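# Press red block flush onto blue block with one arm

## Task

Seat the red block on the blue block by pushing it down until it rests fully flush, not perched on the blue block's studs, with both blocks still on the table. The blocks must be closely aligned and the press must be firm. The result must hold without the robot's help, so release the red block and move the gripper away before finishing.

## Robot and tools

Robot: one simulated arm with six revolute joints and a two-finger parallel gripper. The joints, in column order, are waist, shoulder, elbow, wrist pitch, wrist yaw and wrist roll. There is no Cartesian control. Every motion is given as joint angles.

Scene frame: the origin is on the table surface directly beneath the arm's base. +z points up, and +y is to the left when looking along +x. The base may sit slightly tilted relative to the table. Camera extrinsics are expressed in this frame.

Tool execute_actions takes "actions", a list holding at most one item, and an optional boolean "pictures".
- Empty list {"actions": []}: nothing is commanded. It returns the current state with camera images.
- Motion item {"rows": [[...], ...], "steps": N}: one list of rows for the single arm, 1 to 15 rows. Each row has exactly 7 numbers: six absolute target angles in radians (waist, shoulder, elbow, wrist pitch, wrist yaw, wrist roll), then the gripper opening. These are targets to reach, not offsets, and use the same convention as the Joint positions line. N is 4 to 15 control steps of 1/30 s each, default 15. Each row drives one step. If there are fewer rows than steps, the last row is repeated.
- Wait item {"steps": N}: no new command. It returns once N steps (up to 300) have passed since the previous result, and your writing time counts toward them.
- Images come back only with an empty list or with "pictures": true.

Joint ranges in radians: waist -2.880 to 2.880, shoulder 0.000 to 3.142, elbow 0.000 to 3.019, wrist pitch -1.693 to 1.571, wrist yaw -1.571 to 1.571, wrist roll -2.094 to 2.094. A call is rejected, and nothing moves, if any target lies over 0.019 beyond a range end and also further out than that joint's last reported angle. The true end of a joint can differ from the listed value by up to 0.019 either way. Targets past the true end are cut to it, and the result may then say "joint sent to its limit". That note can refer to an earlier action. If the note is absent, the joint may still be at its end.

Gripper opening: between -1 (closed) and +1 (fully open, about 0.094 m between the pads). grip_measured reports the finger opening on this same scale. Joint positions ends with the pad gap in metres, and Joint velocities ends with its rate in m/s. Away from the extremes, the fingers go to where grip_measured equals your command. To hold something, command a value below grip_measured: about 0.03 under gives a firm hold, and a smaller margin holds more gently. Readings may be offset by about 1 mm for the whole scene. Pad force tops out around 50 to 62 N, and less on very thin parts. Pads can spike briefly on first contact.

Motion limits: each step, a joint's target is held within a fixed lead of its measured angle. The leads are waist 0.264, shoulder 0.32, elbow 0.276, wrist pitch 0.33, wrist yaw 0.186 and wrist roll 0.522 radians. If the targets would shift the gripper more than 70 mm from where it is, all of them are scaled back, so distant targets need several calls. The result is sampled 4 steps before the action ends. Those last steps, and motion toward the last row, continue while you compose the next reply, until the arm has nearly stopped or a step is HELD. To press further or move on after that, send a new action. Fingers still opening or closing keep moving.

Result lines: Joint positions and Joint velocities (rad, rad/s, then gripper gap). HELD marks steps where all or part of your row was not sent. "joint command not followed" means the clearance check altered or blocked targets; mounting blocks and posts count as part of the arm. MOTOR HOT appears from 85 °C. At 100 °C an OVER-TEMPERATURE FAULT drops the arm and opens the gripper until the motors cool. Holding loads for a long time, including while you think, builds heat.

Tool zoom_image: "camera" is one of cam_head_left, cam_head_right or cam_wrist. "region" is [x0, y0, x1, y1] in pixels of that camera's latest full image (896x504, origin at top-left), no larger than 504 by 504. It returns an enlarged crop.

Cameras: cam_head_left and cam_head_right are fixed, with the calibration given (K, distortion D, T_world_to_cam, positions about [0.026, 0.521, 0.878] and [-0.095, 0.322, 0.857]). It may be off by a couple of degrees and several millimetres. cam_wrist rides on the gripper, and its pose is not provided.

Tool finished_scene: argument "scene" is the current scene's number. Replying without any tool call ends everything.

Cautions: random tugs may hit a held part, or pushes may hit loose objects. Never drop, knock or push anything off the table. Avoid slams, hard impacts and excessive pushing force, even though the seating needs a firm press. Align the red block closely over the blue block's studs before pressing. Confirm it is flush, then open the gripper, lift clear, and only then finish. Smooth motion with little effort is preferred.

Each tool is called after "Call:" by a JSON object that holds its "method" and its "body".

## Session

Call:
{"method": "execute_actions", "body": {"actions": []}}

Scene clock: 0.00 s of 11933.50 s.
grip_measured=+1.000
Joint positions: [-0.947  1.911  1.263 -0.194 -0.087 -1.106  0.094]
Joint velocities: [ 0.015  0.005 -0.022  0.012 -0.051 -0.051  0.   ]

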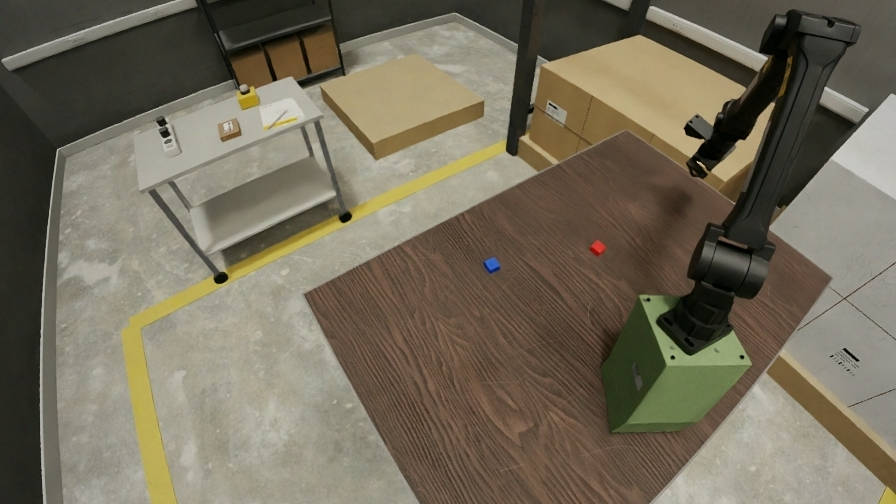

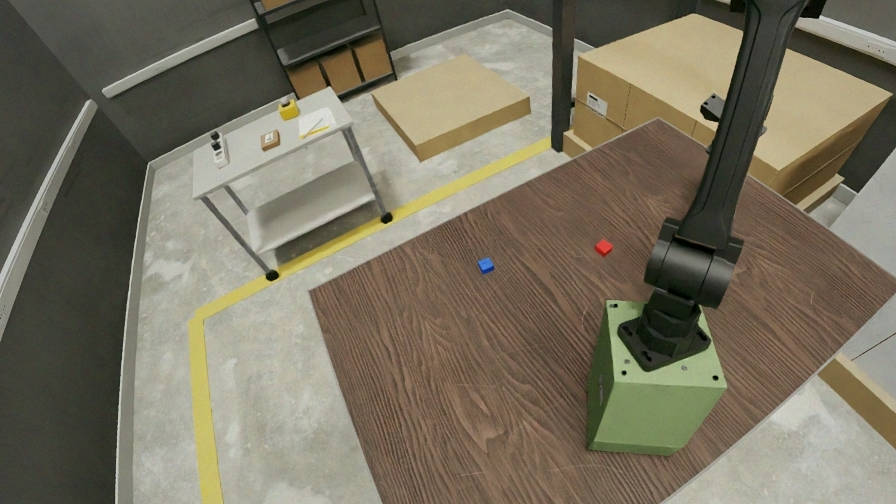

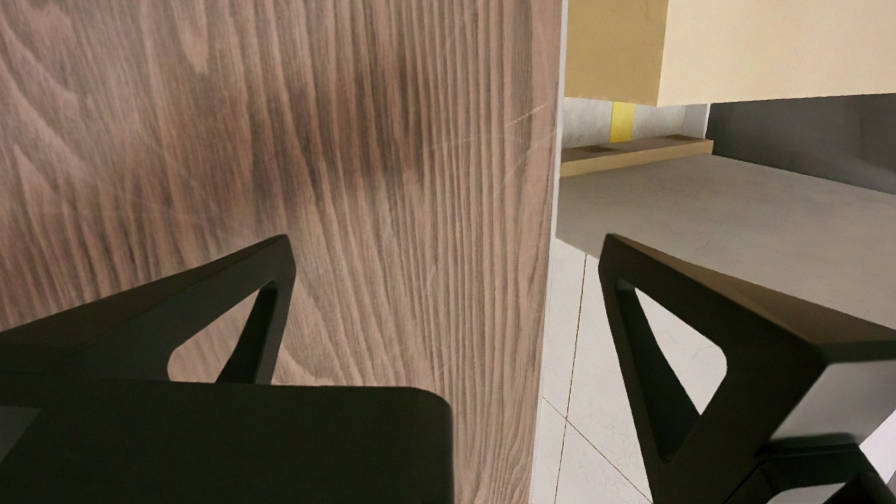

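Call:
{"method": "zoom_image", "body": {"camera": "cam_head_left", "region": [470, 230, 620, 290]}}

Call:
{"method": "zoom_image", "body": {"camera": "cam_head_right", "region": [470, 230, 620, 290]}}

Region (470, 230, 620, 290) of cam_head_left's 896x504 image, scaled by 3.360, with more detail than that image has; it fills the top 202 rows of this view, and the rest is white.

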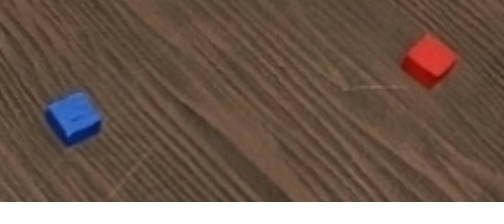

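Region (470, 230, 620, 290) of cam_head_right's 896x504 image, scaled by 3.360, with more detail than that image has; it fills the top 202 rows of this view, and the rest is white.

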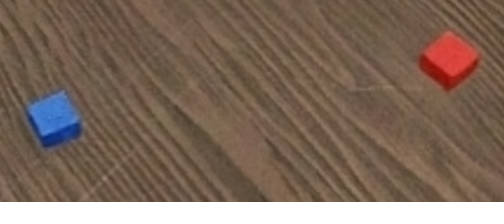

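Call:
{"method": "zoom_image", "body": {"camera": "cam_head_left", "region": [580, 230, 620, 270]}}

Call:
{"method": "zoom_image", "body": {"camera": "cam_head_left", "region": [472, 246, 512, 286]}}

Region (580, 230, 620, 270) of cam_head_left's 896x504 image, scaled by 12.600, with more detail than that image has.

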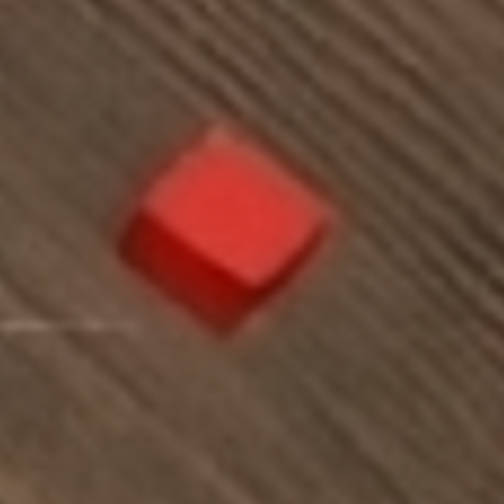

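Region (472, 246, 512, 286) of cam_head_left's 896x504 image, scaled by 12.600, with more detail than that image has.

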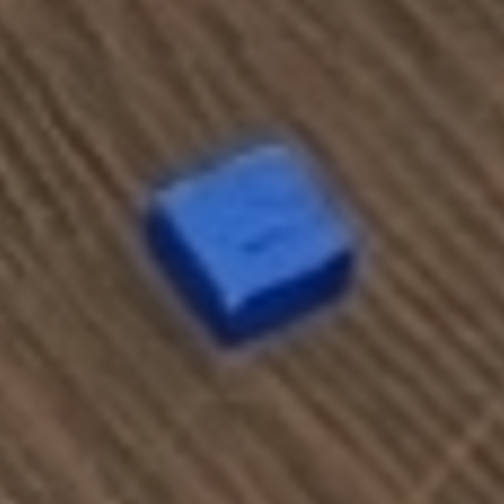

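Call:
{"method": "execute_actions", "body": {"actions": [{"rows":[[-0.8,1.93,1.15,-0.21,-0.075,-1.0,1],[-0.65,1.95,1.03,-0.235,-0.065,-0.9,1],[-0.65,1.95,1.03,-0.235,-0.065,-0.9,1],[-0.65,1.95,1.03,-0.235,-0.065,-0.9,1],[-0.65,1.95,1.03,-0.235,-0.065,-0.9,1],[-0.65,1.95,1.03,-0.235,-0.065,-0.9,1],[-0.5,1.97,0.9,-0.26,-0.055,-0.8,1]],"steps":12}]}}

Call:
{"method": "execute_actions", "body": {"actions": [{"rows":[[-0.38,1.98,0.797,-0.283,-0.046,-0.69,1]],"steps":15}]}}

Call:
{"method": "execute_actions", "body": {"actions": [{"rows":[[-0.38,1.98,0.797,-0.283,-0.046,-0.69,1]],"steps":12}], "pictures": true}}

Scene clock: 4.53 s of 11933.50 s.
grip_measured=+1.000
Joint positions: [-0.826  1.908  1.124 -0.194 -0.069 -1.023  0.094]
Joint velocities: [ 0.689 -0.015 -0.657 -0.007  0.022  0.33   0.   ]
Steps of this call (steps 1 to 90: nothing new was sent; then 1.27 s passed at rest; steps 91 to 98: the first 8 steps of this action). Readings (joint positions):
91: [-0.942 1.911 1.257 -0.194 -0.082 -1.097]
92: [-0.937 1.909 1.246 -0.194 -0.079 -1.086]
94: [-0.911 1.908 1.212 -0.194 -0.074 -1.066]
98: the state above

Scene clock: 5.03 s of 11933.50 s.
grip_measured=+1.000
Joint positions: [-0.379  1.938  0.812 -0.261 -0.052 -0.771  0.094]
Joint velocities: [ 0.581  0.308 -0.369 -0.198  0.037  0.447  0.   ]
Steps of this call (steps 1 to 4: the last 4 steps of your previous action; steps 5 to 15: the first 11 steps of this action). Readings (joint positions):
5: [-0.688 1.908 1.011 -0.204 -0.063 -0.959]
6: [-0.658 1.908 0.988 -0.207 -0.062 -0.943]
8: [-0.595 1.909 0.944 -0.214 -0.059 -0.911]
12: [-0.463 1.915 0.861 -0.237 -0.053 -0.833]
15: the state above

Scene clock: 5.43 s of 11933.50 s.
grip_measured=+1.000
Joint positions: [-0.368  1.972  0.789 -0.274 -0.049 -0.706  0.094]
Joint velocities: [-0.005 -0.015  0.002 -0.002 -0.022  0.081  0.   ]
Steps of this call (steps 1 to 4: the last 4 steps of your previous action; steps 5 to 12: the first 8 steps of this action). Readings (joint positions):
5: [-0.358 1.972 0.789 -0.274 -0.049 -0.725]
6: [-0.361 1.972 0.789 -0.274 -0.049 -0.720]
8: [-0.366 1.972 0.789 -0.274 -0.049 -0.713]
12: the state above

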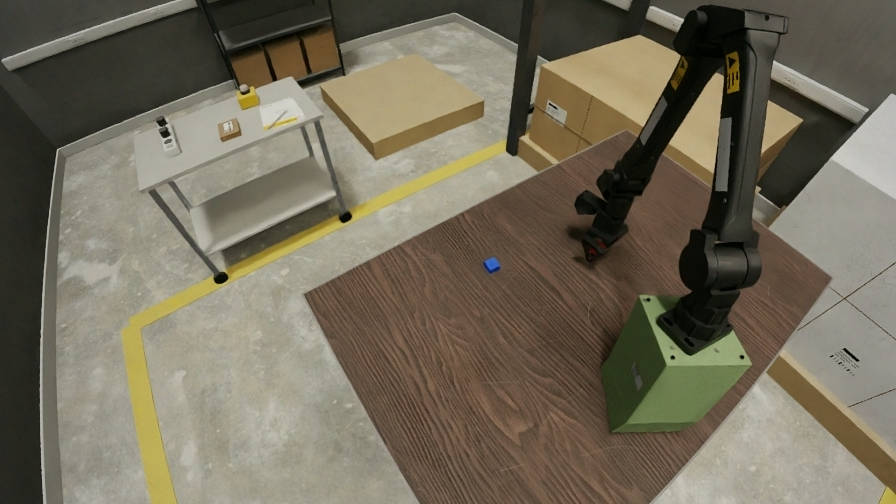

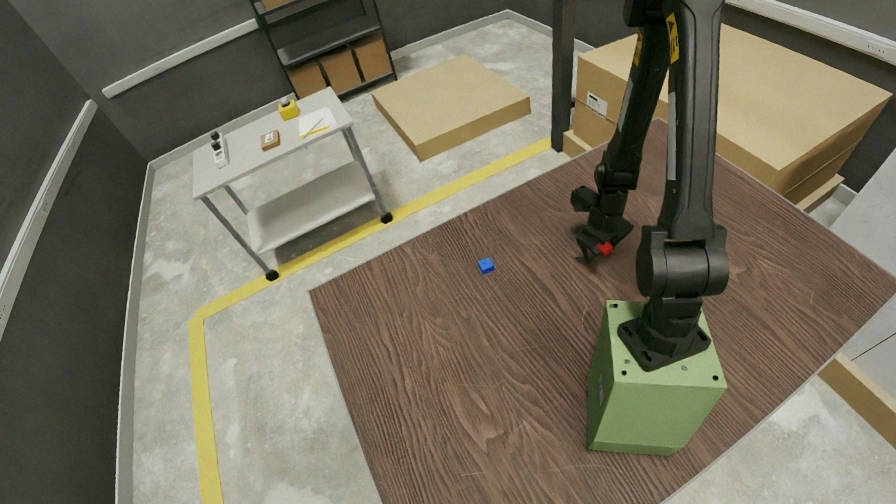

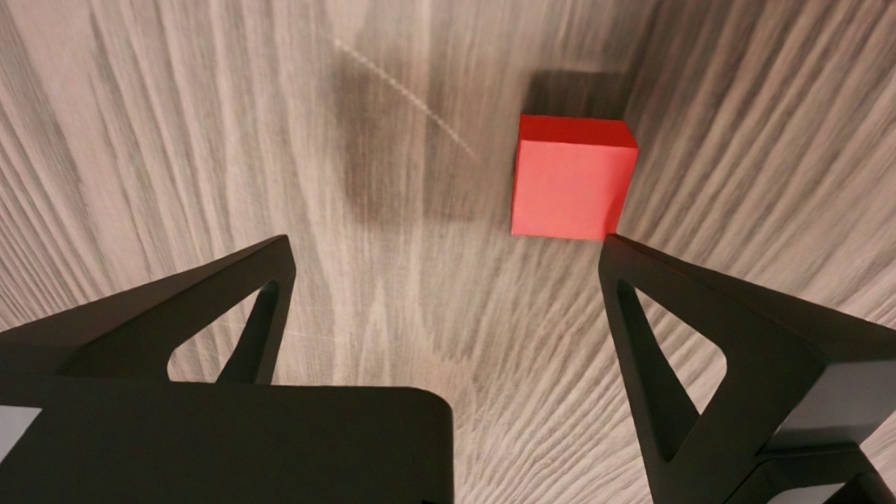

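Call:
{"method": "zoom_image", "body": {"camera": "cam_wrist", "region": [490, 90, 670, 270]}}

Region (490, 90, 670, 270) of cam_wrist's 896x504 image, scaled by 2.800, with more detail than that image has.

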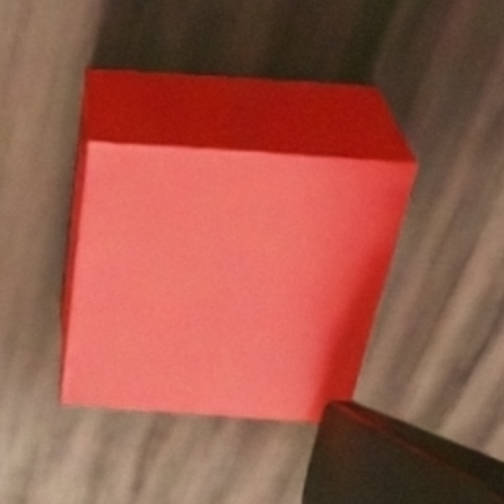

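Call:
{"method": "execute_actions", "body": {"actions": [{"rows":[[-0.39,1.99,0.82,-0.24,-0.025,-0.69,1],[-0.39,1.99,0.82,-0.24,-0.025,-0.69,1],[-0.39,1.99,0.82,-0.24,-0.025,-0.69,1],[-0.4,1.995,0.845,-0.2,0.0,-0.69,1]],"steps":15}], "pictures": true}}

Scene clock: 10.10 s of 11933.50 s.
grip_measured=+1.000
Joint positions: [-0.389  1.972  0.84  -0.213 -0.002 -0.7    0.094]
Joint velocities: [-0.034 -0.015  0.037  0.022 -0.066 -0.022  0.   ]
Steps of this call (steps 1 to 4: the last 4 steps of your previous action; steps 5 to 15: the robot went on to your last target; steps 16 to 90: nothing new was sent; then 1.30 s passed at rest; steps 91 to 101: the first 11 steps of this action). Readings (joint positions):
91: [-0.368 1.972 0.790 -0.272 -0.039 -0.701]
92: [-0.369 1.972 0.791 -0.267 -0.032 -0.701]
94: [-0.373 1.972 0.798 -0.255 -0.016 -0.701]
98: [-0.386 1.972 0.827 -0.221 -0.003 -0.701]
101: the state above

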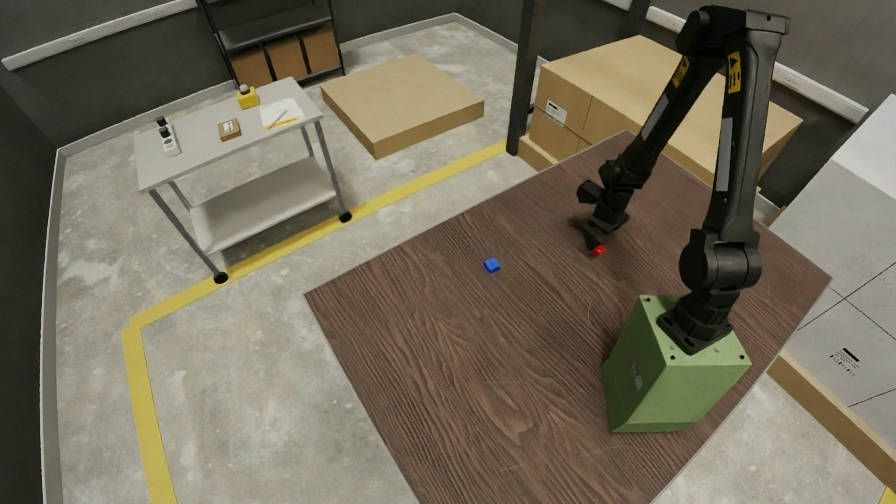

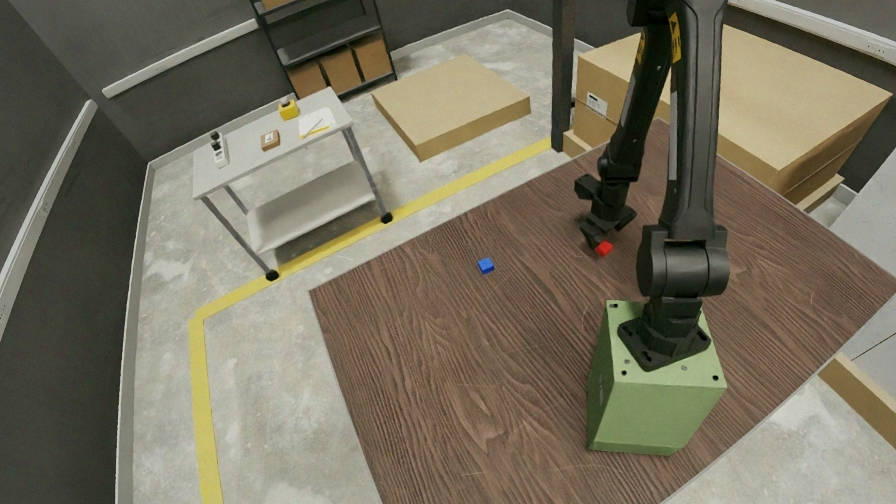

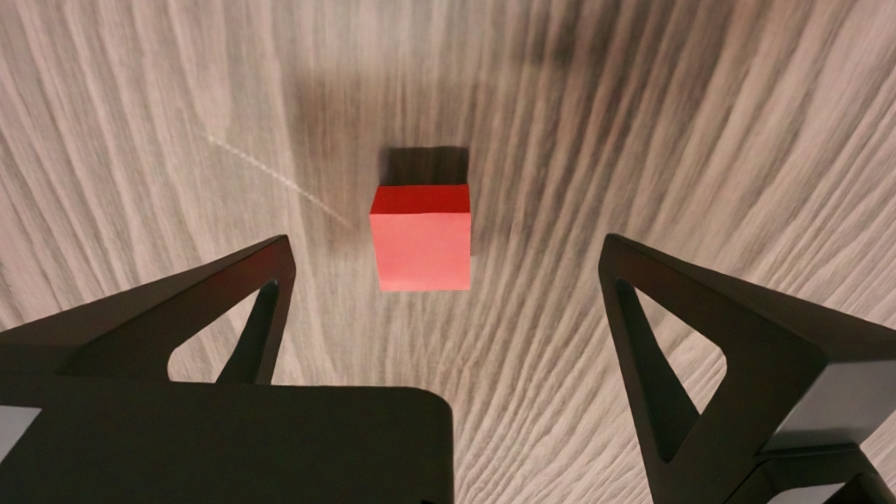

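Call:
{"method": "zoom_image", "body": {"camera": "cam_wrist", "region": [350, 160, 500, 310]}}

Region (350, 160, 500, 310) of cam_wrist's 896x504 image, scaled by 3.360, with more detail than that image has.

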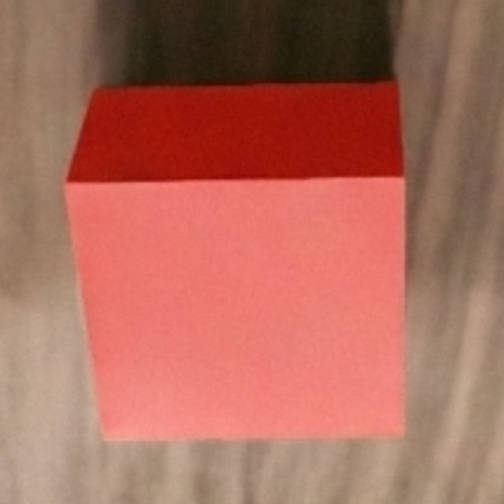

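Call:
{"method": "execute_actions", "body": {"actions": [{"rows":[[-0.389,2.02,0.84,-0.18,-0.002,-0.72,1],[-0.389,2.02,0.84,-0.18,-0.002,-0.72,1],[-0.389,2.02,0.84,-0.18,-0.002,-0.72,1],[-0.389,2.045,0.84,-0.16,-0.002,-0.735,1],[-0.389,2.045,0.84,-0.16,-0.002,-0.735,1],[-0.389,2.045,0.84,-0.16,-0.002,-0.735,1],[-0.389,2.067,0.84,-0.144,-0.002,-0.735,1]],"steps":15}], "pictures": true}}

Scene clock: 11.37 s of 11933.50 s.
grip_measured=+1.000
Joint positions: [-0.389  2.043  0.841 -0.164 -0.002 -0.721  0.094]
Joint velocities: [-0.005  0.161 -0.007 -0.027 -0.007 -0.037  0.   ]
Steps of this call (steps 1 to 4: the last 4 steps of your previous action; steps 5 to 15: the robot went on to your last target; steps 16 to 27: nothing new was sent; steps 28 to 38: the first 11 steps of this action). Readings (joint positions):
28: [-0.389 1.973 0.841 -0.209 -0.002 -0.701]
29: [-0.389 1.976 0.841 -0.204 -0.002 -0.703]
31: [-0.389 1.984 0.841 -0.194 -0.002 -0.707]
35: [-0.389 2.018 0.841 -0.170 -0.002 -0.717]
38: the state above

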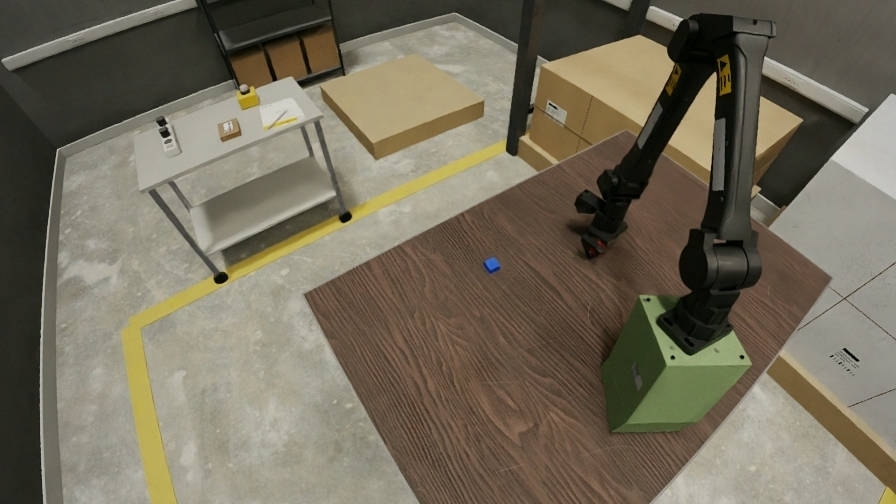

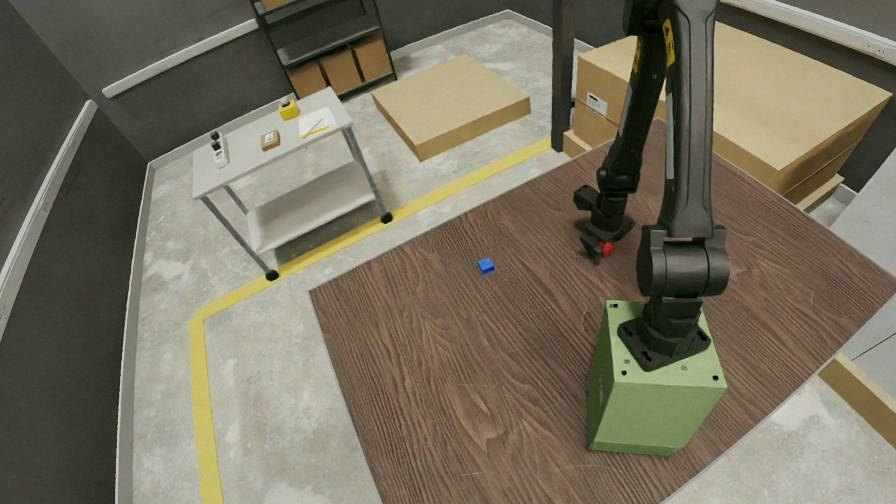

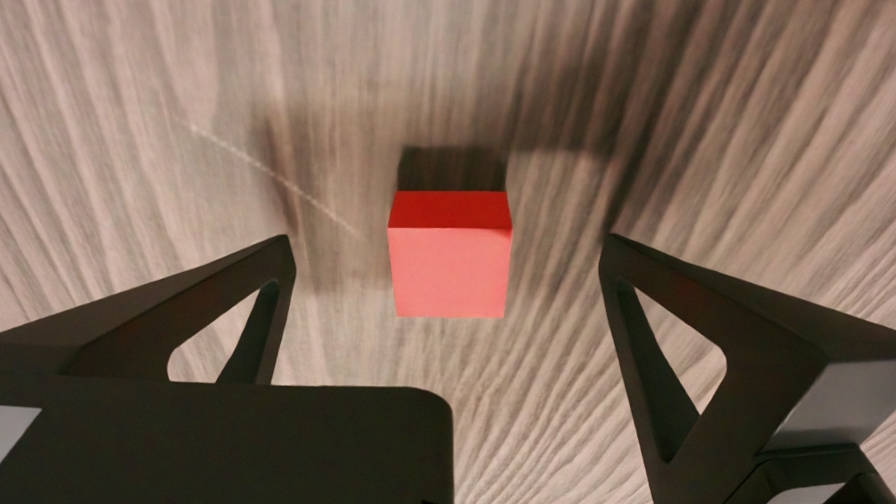

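Call:
{"method": "execute_actions", "body": {"actions": [{"rows":[[-0.389,2.062,0.84,-0.155,-0.002,-0.73,-0.2],[-0.389,2.062,0.84,-0.155,-0.002,-0.73,-0.2],[-0.389,2.062,0.84,-0.155,-0.002,-0.73,-0.2],[-0.389,2.062,0.84,-0.155,-0.002,-0.73,-0.2],[-0.389,2.062,0.84,-0.155,-0.002,-0.73,-0.2],[-0.389,2.062,0.84,-0.155,-0.002,-0.73,-0.2],[-0.389,2.062,0.84,-0.155,-0.002,-0.73,-0.2],[-0.389,2.062,0.84,-0.155,-0.002,-0.73,-0.2],[-0.389,2.062,0.84,-0.155,-0.002,-0.73,-0.2],[-0.389,2.062,0.84,-0.155,-0.002,-0.73,-0.36]],"steps":15}]}}

Call:
{"method": "execute_actions", "body": {"actions": [{"rows":[[-0.389,2.062,0.84,-0.155,-0.002,-0.73,-0.36]],"steps":8}], "pictures": true}}

Scene clock: 12.07 s of 11933.50 s.
grip_measured=-0.333
Joint positions: [-0.389  2.049  0.841 -0.161 -0.002 -0.724  0.031]
Joint velocities: [ 0.005  0.015  0.002  0.007  0.051  0.007 -0.01 ]
Steps of this call (steps 1 to 4: the last 4 steps of your previous action; steps 5 to 10: the robot went on to your last target; steps 11 to 21: the first 11 steps of this action). Readings (joint positions):
11: [-0.389 2.049 0.841 -0.161 -0.002 -0.724]
12: [-0.389 2.049 0.841 -0.161 -0.002 -0.724]
14: [-0.389 2.049 0.841 -0.161 -0.002 -0.724]
18: [-0.389 2.049 0.841 -0.161 -0.002 -0.724]
21: the state above

Scene clock: 12.33 s of 11933.50 s.
grip_measured=-0.334
Joint positions: [-0.389  2.049  0.841 -0.161 -0.002 -0.724  0.031]
Joint velocities: [-0.005 -0.015 -0.007  0.002 -0.022 -0.007 -0.   ]
Steps of this call (steps 1 to 4: the last 4 steps of your previous action; steps 5 to 8: the first 4 steps of this action). Readings (joint positions):
5: [-0.389 2.049 0.841 -0.161 -0.002 -0.724]
6: [-0.389 2.049 0.841 -0.161 -0.002 -0.724]
8: the state above

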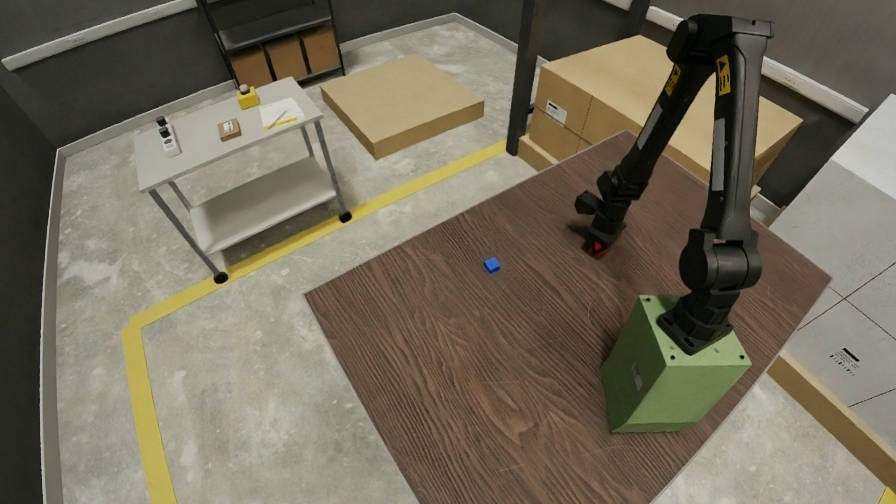

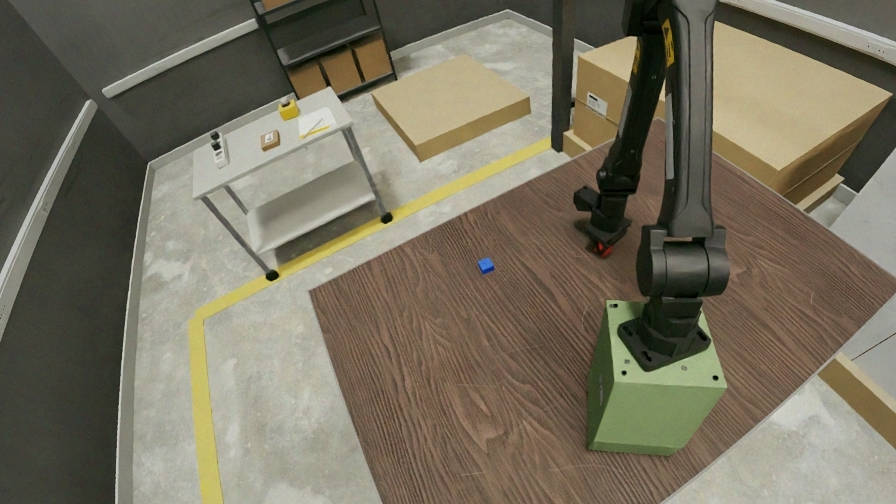

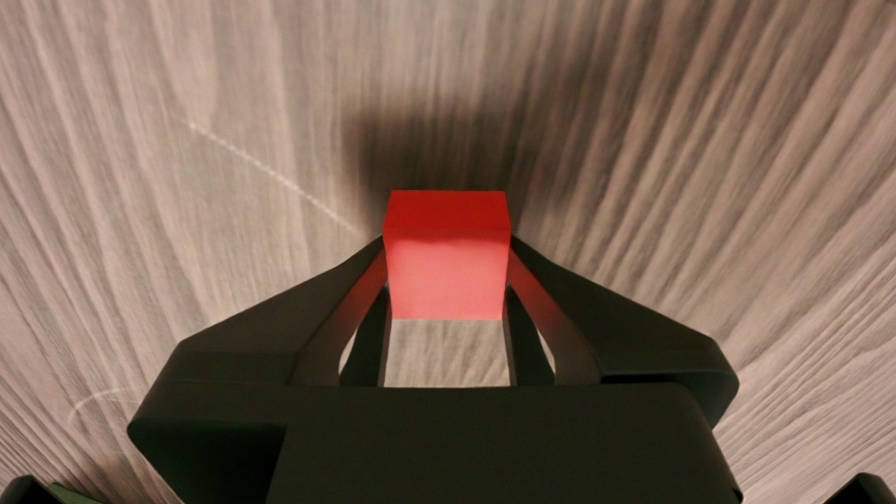

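Call:
{"method": "execute_actions", "body": {"actions": [{"rows":[[-0.389,2.01,0.835,-0.19,-0.002,-0.73,-0.36],[-0.389,1.99,0.83,-0.21,-0.002,-0.73,-0.36],[-0.389,1.97,0.825,-0.23,-0.002,-0.73,-0.36],[-0.389,1.95,0.82,-0.25,-0.002,-0.73,-0.36],[-0.389,1.93,0.815,-0.265,-0.002,-0.73,-0.36],[-0.37,1.92,0.815,-0.27,0.0,-0.75,-0.36],[-0.34,1.92,0.82,-0.275,0.003,-0.77,-0.36],[-0.3,1.92,0.83,-0.28,0.007,-0.8,-0.36],[-0.25,1.93,0.85,-0.29,0.012,-0.84,-0.36],[-0.2,1.94,0.87,-0.3,0.017,-0.88,-0.36],[-0.15,1.95,0.89,-0.315,0.022,-0.92,-0.36],[-0.1,1.96,0.91,-0.33,0.027,-0.96,-0.36],[-0.05,1.97,0.93,-0.345,0.032,-1.0,-0.36],[0.0,1.98,0.95,-0.36,0.037,-1.04,-0.36],[0.05,1.99,0.97,-0.375,0.042,-1.08,-0.36]],"steps":15}]}}

Call:
{"method": "execute_actions", "body": {"actions": [{"rows":[[0.1,2.0,0.99,-0.39,0.048,-1.12,-0.36],[0.15,2.01,1.01,-0.405,0.054,-1.16,-0.36],[0.2,2.02,1.03,-0.42,0.06,-1.2,-0.36],[0.24,2.03,1.04,-0.43,0.065,-1.24,-0.36],[0.28,2.04,1.05,-0.44,0.07,-1.27,-0.36],[0.31,2.05,1.06,-0.444,0.075,-1.29,-0.36],[0.33,2.06,1.06,-0.444,0.075,-1.295,-0.36],[0.345,2.06,1.06,-0.444,0.075,-1.295,-0.36]],"steps":15}]}}

Call:
{"method": "execute_actions", "body": {"actions": [{"rows":[[0.345,2.06,1.06,-0.444,0.075,-1.295,-0.36]],"steps":10}], "pictures": true}}

Scene clock: 14.97 s of 11933.50 s.
grip_measured=-0.334
Joint positions: [-0.308  1.935  0.84  -0.277  0.02  -0.798  0.031]
Joint velocities: [ 1.07   0.005  0.408 -0.222  0.051 -0.623 -0.001]
Steps of this call (steps 1 to 4: the last 4 steps of your previous action; steps 5 to 15: the robot went on to your last target; steps 16 to 68: nothing new was sent; steps 69 to 79: the first 11 steps of this action). Readings (joint positions):
69: [-0.389 2.048 0.841 -0.163 -0.002 -0.724]
70: [-0.389 2.045 0.841 -0.171 -0.002 -0.724]
72: [-0.389 2.027 0.835 -0.201 -0.002 -0.724]
76: [-0.380 1.957 0.818 -0.255 0.004 -0.742]
79: the state above

Scene clock: 15.47 s of 11933.50 s.
grip_measured=-0.333
Joint positions: [ 0.365  2.015  1.062 -0.414  0.07  -1.208  0.031]
Joint velocities: [ 0.777  0.23   0.007 -0.071  0.007 -0.535  0.   ]
Steps of this call (steps 1 to 4: the last 4 steps of your previous action; steps 5 to 15: the first 11 steps of this action). Readings (joint positions):
5: [-0.083 1.939 0.918 -0.325 0.038 -0.918]
6: [-0.033 1.942 0.937 -0.335 0.043 -0.946]
8: [0.065 1.951 0.976 -0.358 0.053 -1.006]
12: [0.254 1.985 1.043 -0.399 0.070 -1.135]
15: the state above

Scene clock: 15.80 s of 11933.50 s.
grip_measured=-0.333
Joint positions: [ 0.355  2.042  1.061 -0.43   0.074 -1.277  0.031]
Joint velocities: [-0.151  0.005 -0.002 -0.012 -0.051 -0.051  0.   ]
Steps of this call (steps 1 to 4: the last 4 steps of your previous action; steps 5 to 10: the first 6 steps of this action). Readings (joint positions):
5: [0.393 2.042 1.061 -0.430 0.070 -1.261]
6: [0.385 2.042 1.061 -0.430 0.071 -1.266]
8: [0.368 2.042 1.061 -0.430 0.072 -1.272]
10: the state above

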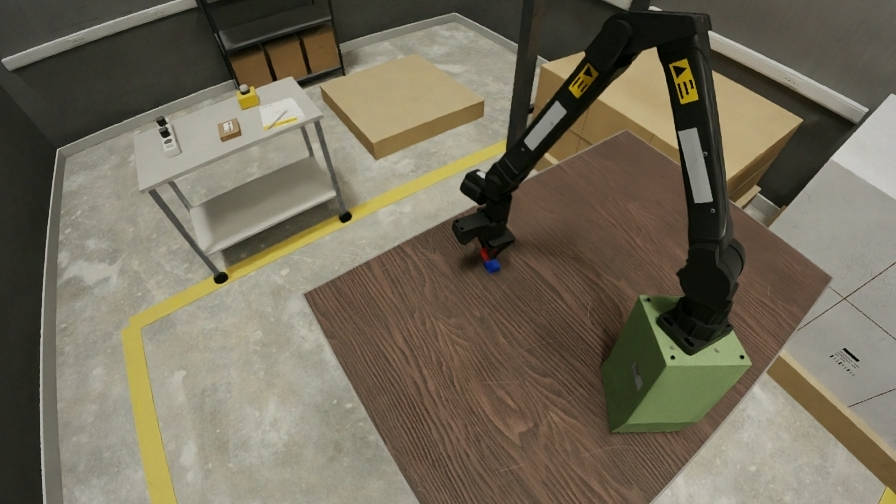

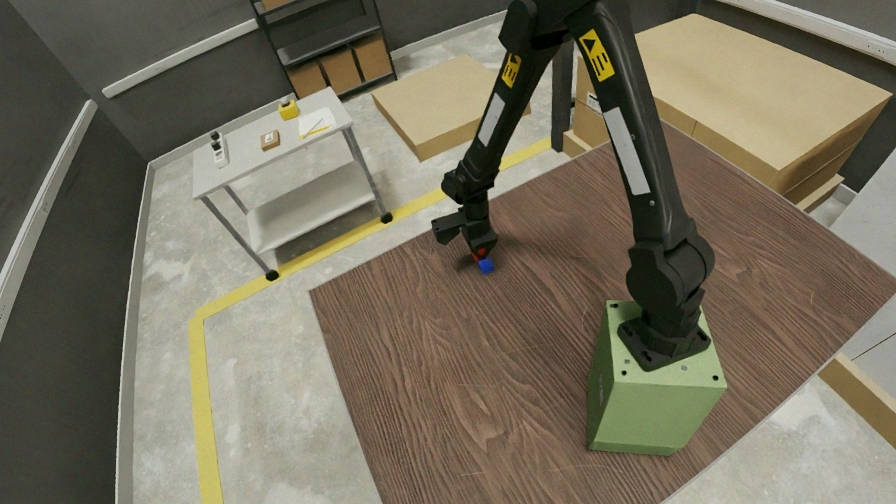

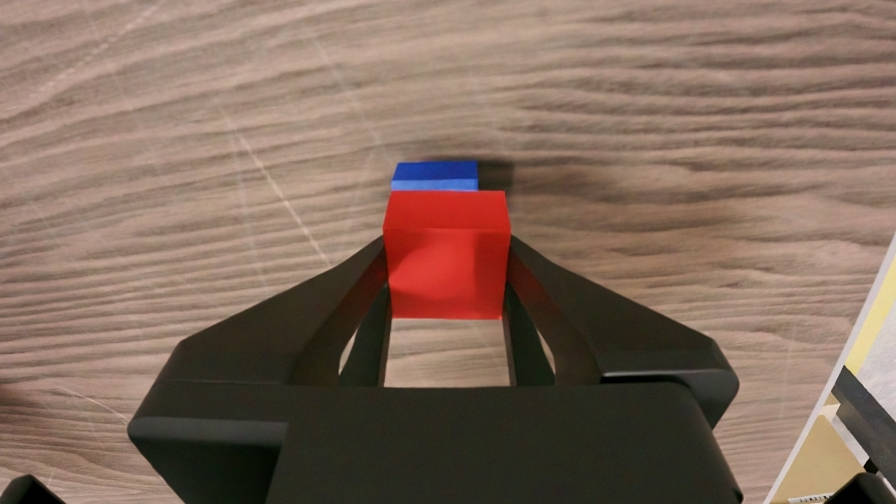

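Call:
{"method": "execute_actions", "body": {"actions": [{"steps":10}], "pictures": true}}

Call:
{"method": "zoom_image", "body": {"camera": "cam_wrist", "region": [350, 130, 550, 330]}}

Scene clock: 16.13 s of 11933.50 s.
grip_measured=-0.333
Joint positions: [ 0.349  2.042  1.061 -0.43   0.074 -1.284  0.031]
Joint velocities: [ 0.005  0.005  0.007  0.017 -0.022  0.081 -0.001]
Kept back: nothing.
Steps of this call (steps 1 to 4: the last 4 steps of your previous action; steps 5 to 10: the robot went on to your last target). Readings (joint positions):
1: [0.351 2.042 1.061 -0.430 0.074 -1.278]
2: [0.349 2.042 1.061 -0.430 0.074 -1.279]
4: [0.349 2.042 1.061 -0.430 0.074 -1.281]
8: [0.349 2.042 1.061 -0.430 0.074 -1.283]
10: the state above

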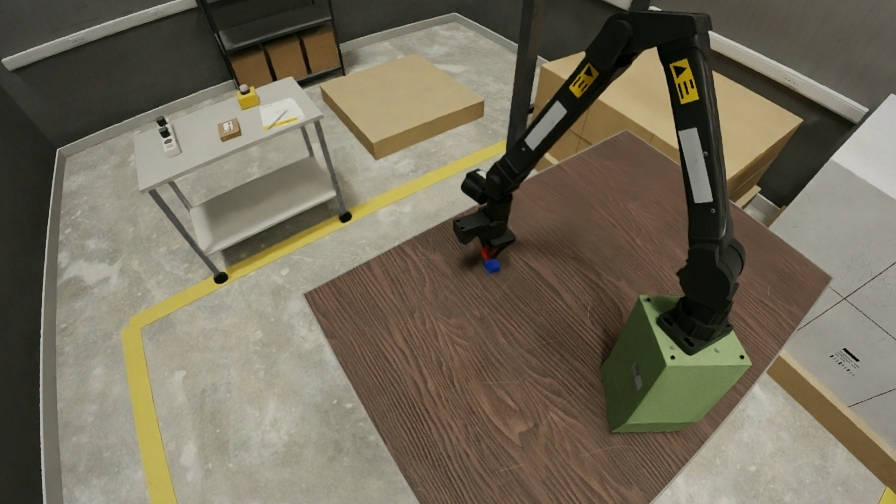

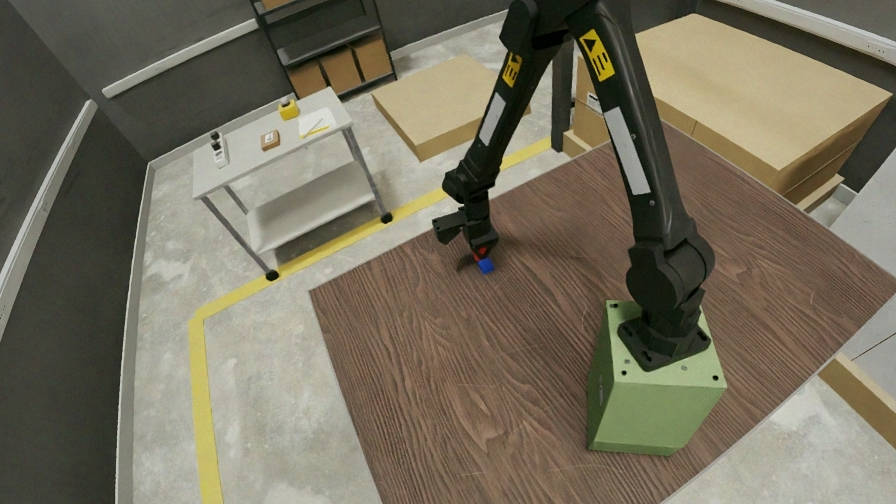

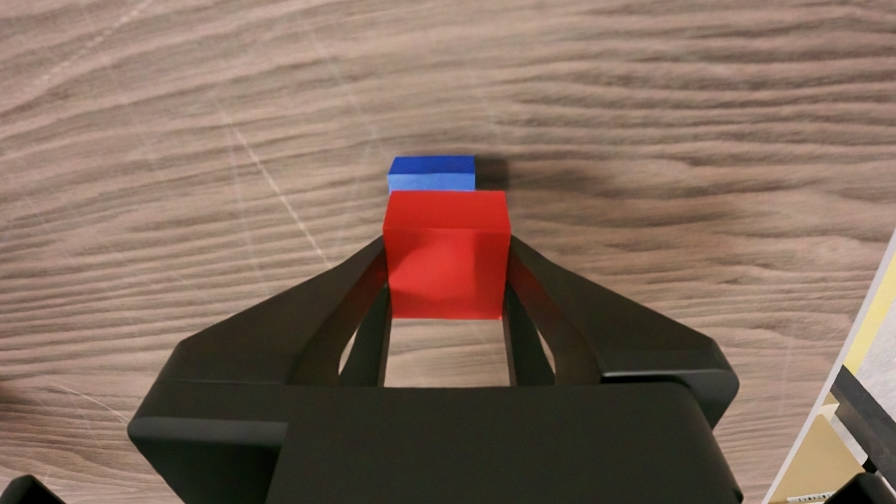

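Region (350, 130, 550, 330) of cam_wrist's 896x504 image, scaled by 2.520, with more detail than that image has.

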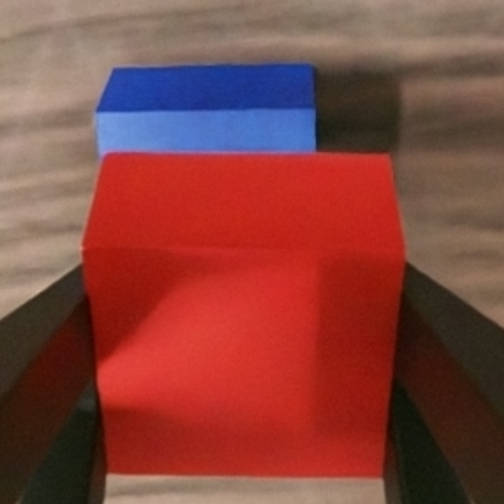

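Call:
{"method": "execute_actions", "body": {"actions": [{"rows":[[0.335,2.08,1.061,-0.4,0.074,-1.3,-0.36],[0.325,2.09,1.061,-0.39,0.074,-1.31,-0.36],[0.315,2.1,1.061,-0.38,0.074,-1.312,-0.36],[0.315,2.11,1.061,-0.372,0.074,-1.312,-0.36],[0.315,2.12,1.061,-0.365,0.074,-1.312,-0.36],[0.315,2.13,1.061,-0.358,0.074,-1.312,-0.36],[0.315,2.138,1.061,-0.351,0.074,-1.312,-0.36]],"steps":15}]}}

Call:
{"method": "execute_actions", "body": {"actions": [{"steps":8}], "pictures": true}}

Call:
{"method": "zoom_image", "body": {"camera": "cam_wrist", "region": [350, 130, 550, 330]}}

Scene clock: 17.20 s of 11933.50 s.
grip_measured=-0.333
Joint positions: [ 0.328  2.113  1.061 -0.369  0.074 -1.3    0.031]
Joint velocities: [-0.024  0.181 -0.007 -0.007 -0.037 -0.051  0.   ]
Steps of this call (steps 1 to 15: the robot went on to your last target; steps 16 to 21: nothing new was sent; steps 22 to 32: the first 11 steps of this action). Readings (joint positions):
22: [0.349 2.042 1.061 -0.428 0.074 -1.285]
23: [0.348 2.044 1.061 -0.422 0.074 -1.288]
25: [0.345 2.051 1.061 -0.404 0.074 -1.293]
29: [0.332 2.087 1.061 -0.373 0.074 -1.298]
32: the state above

Scene clock: 17.47 s of 11933.50 s.
grip_measured=-0.334
Joint positions: [ 0.328  2.115  1.063 -0.365  0.074 -1.301  0.031]
Joint velocities: [-0.005 -0.005  0.002  0.002 -0.007 -0.007 -0.   ]
Kept back: nothing.
Steps of this call (steps 1 to 4: the last 4 steps of your previous action; steps 5 to 8: the robot went on to your last target). Readings (joint positions):
1: [0.328 2.115 1.061 -0.369 0.074 -1.300]
2: [0.328 2.115 1.063 -0.366 0.074 -1.300]
4: [0.328 2.115 1.063 -0.365 0.074 -1.301]
8: the state above

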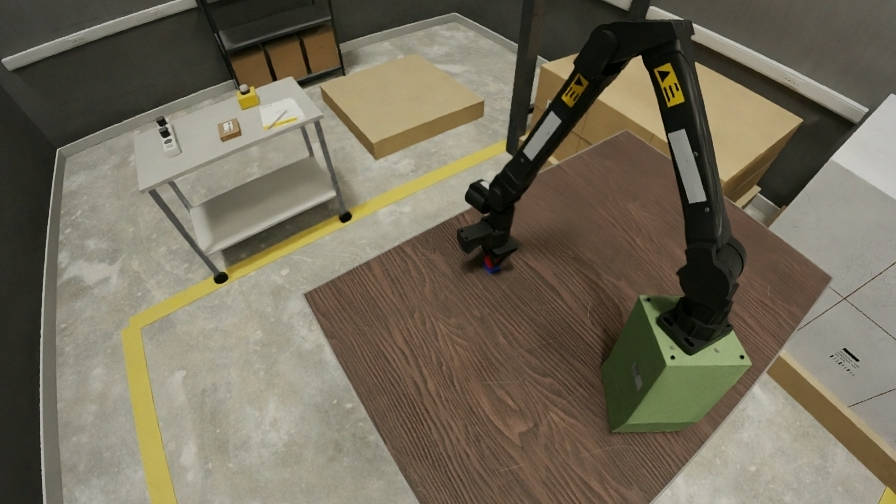

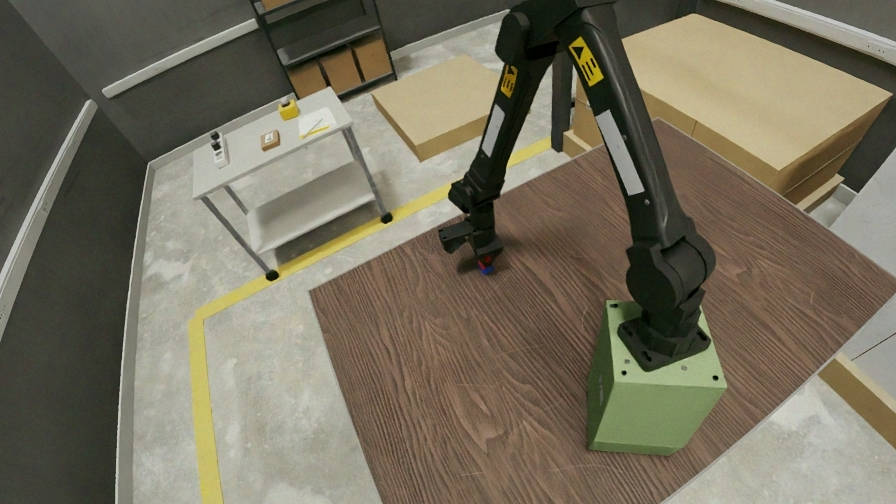

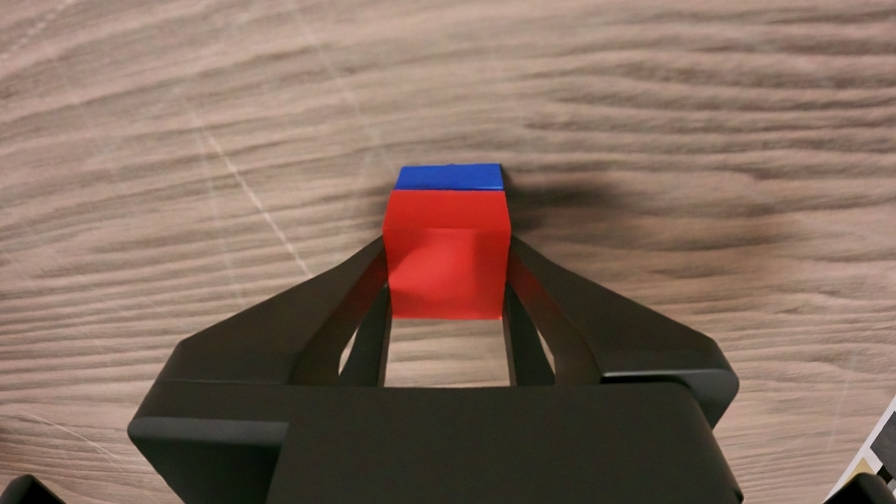

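Region (350, 130, 550, 330) of cam_wrist's 896x504 image, scaled by 2.520, with more detail than that image has.

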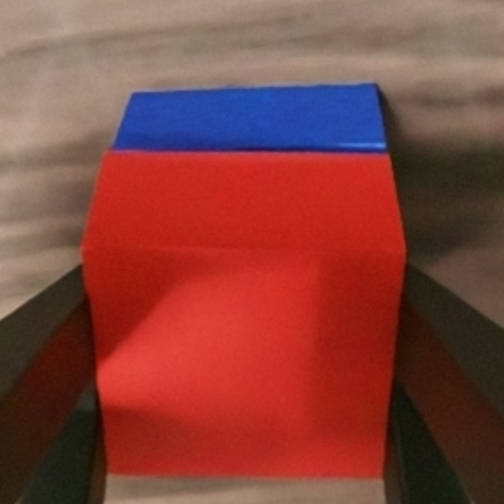

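Call:
{"method": "zoom_image", "body": {"camera": "cam_wrist", "region": [380, 150, 520, 240]}}

Region (380, 150, 520, 240) of cam_wrist's 896x504 image, scaled by 3.600, with more detail than that image has; it fills the top 324 rows of this view, and the rest is white.

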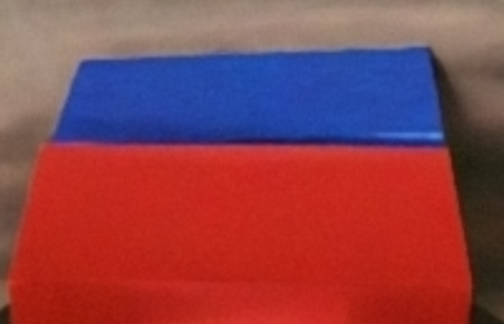

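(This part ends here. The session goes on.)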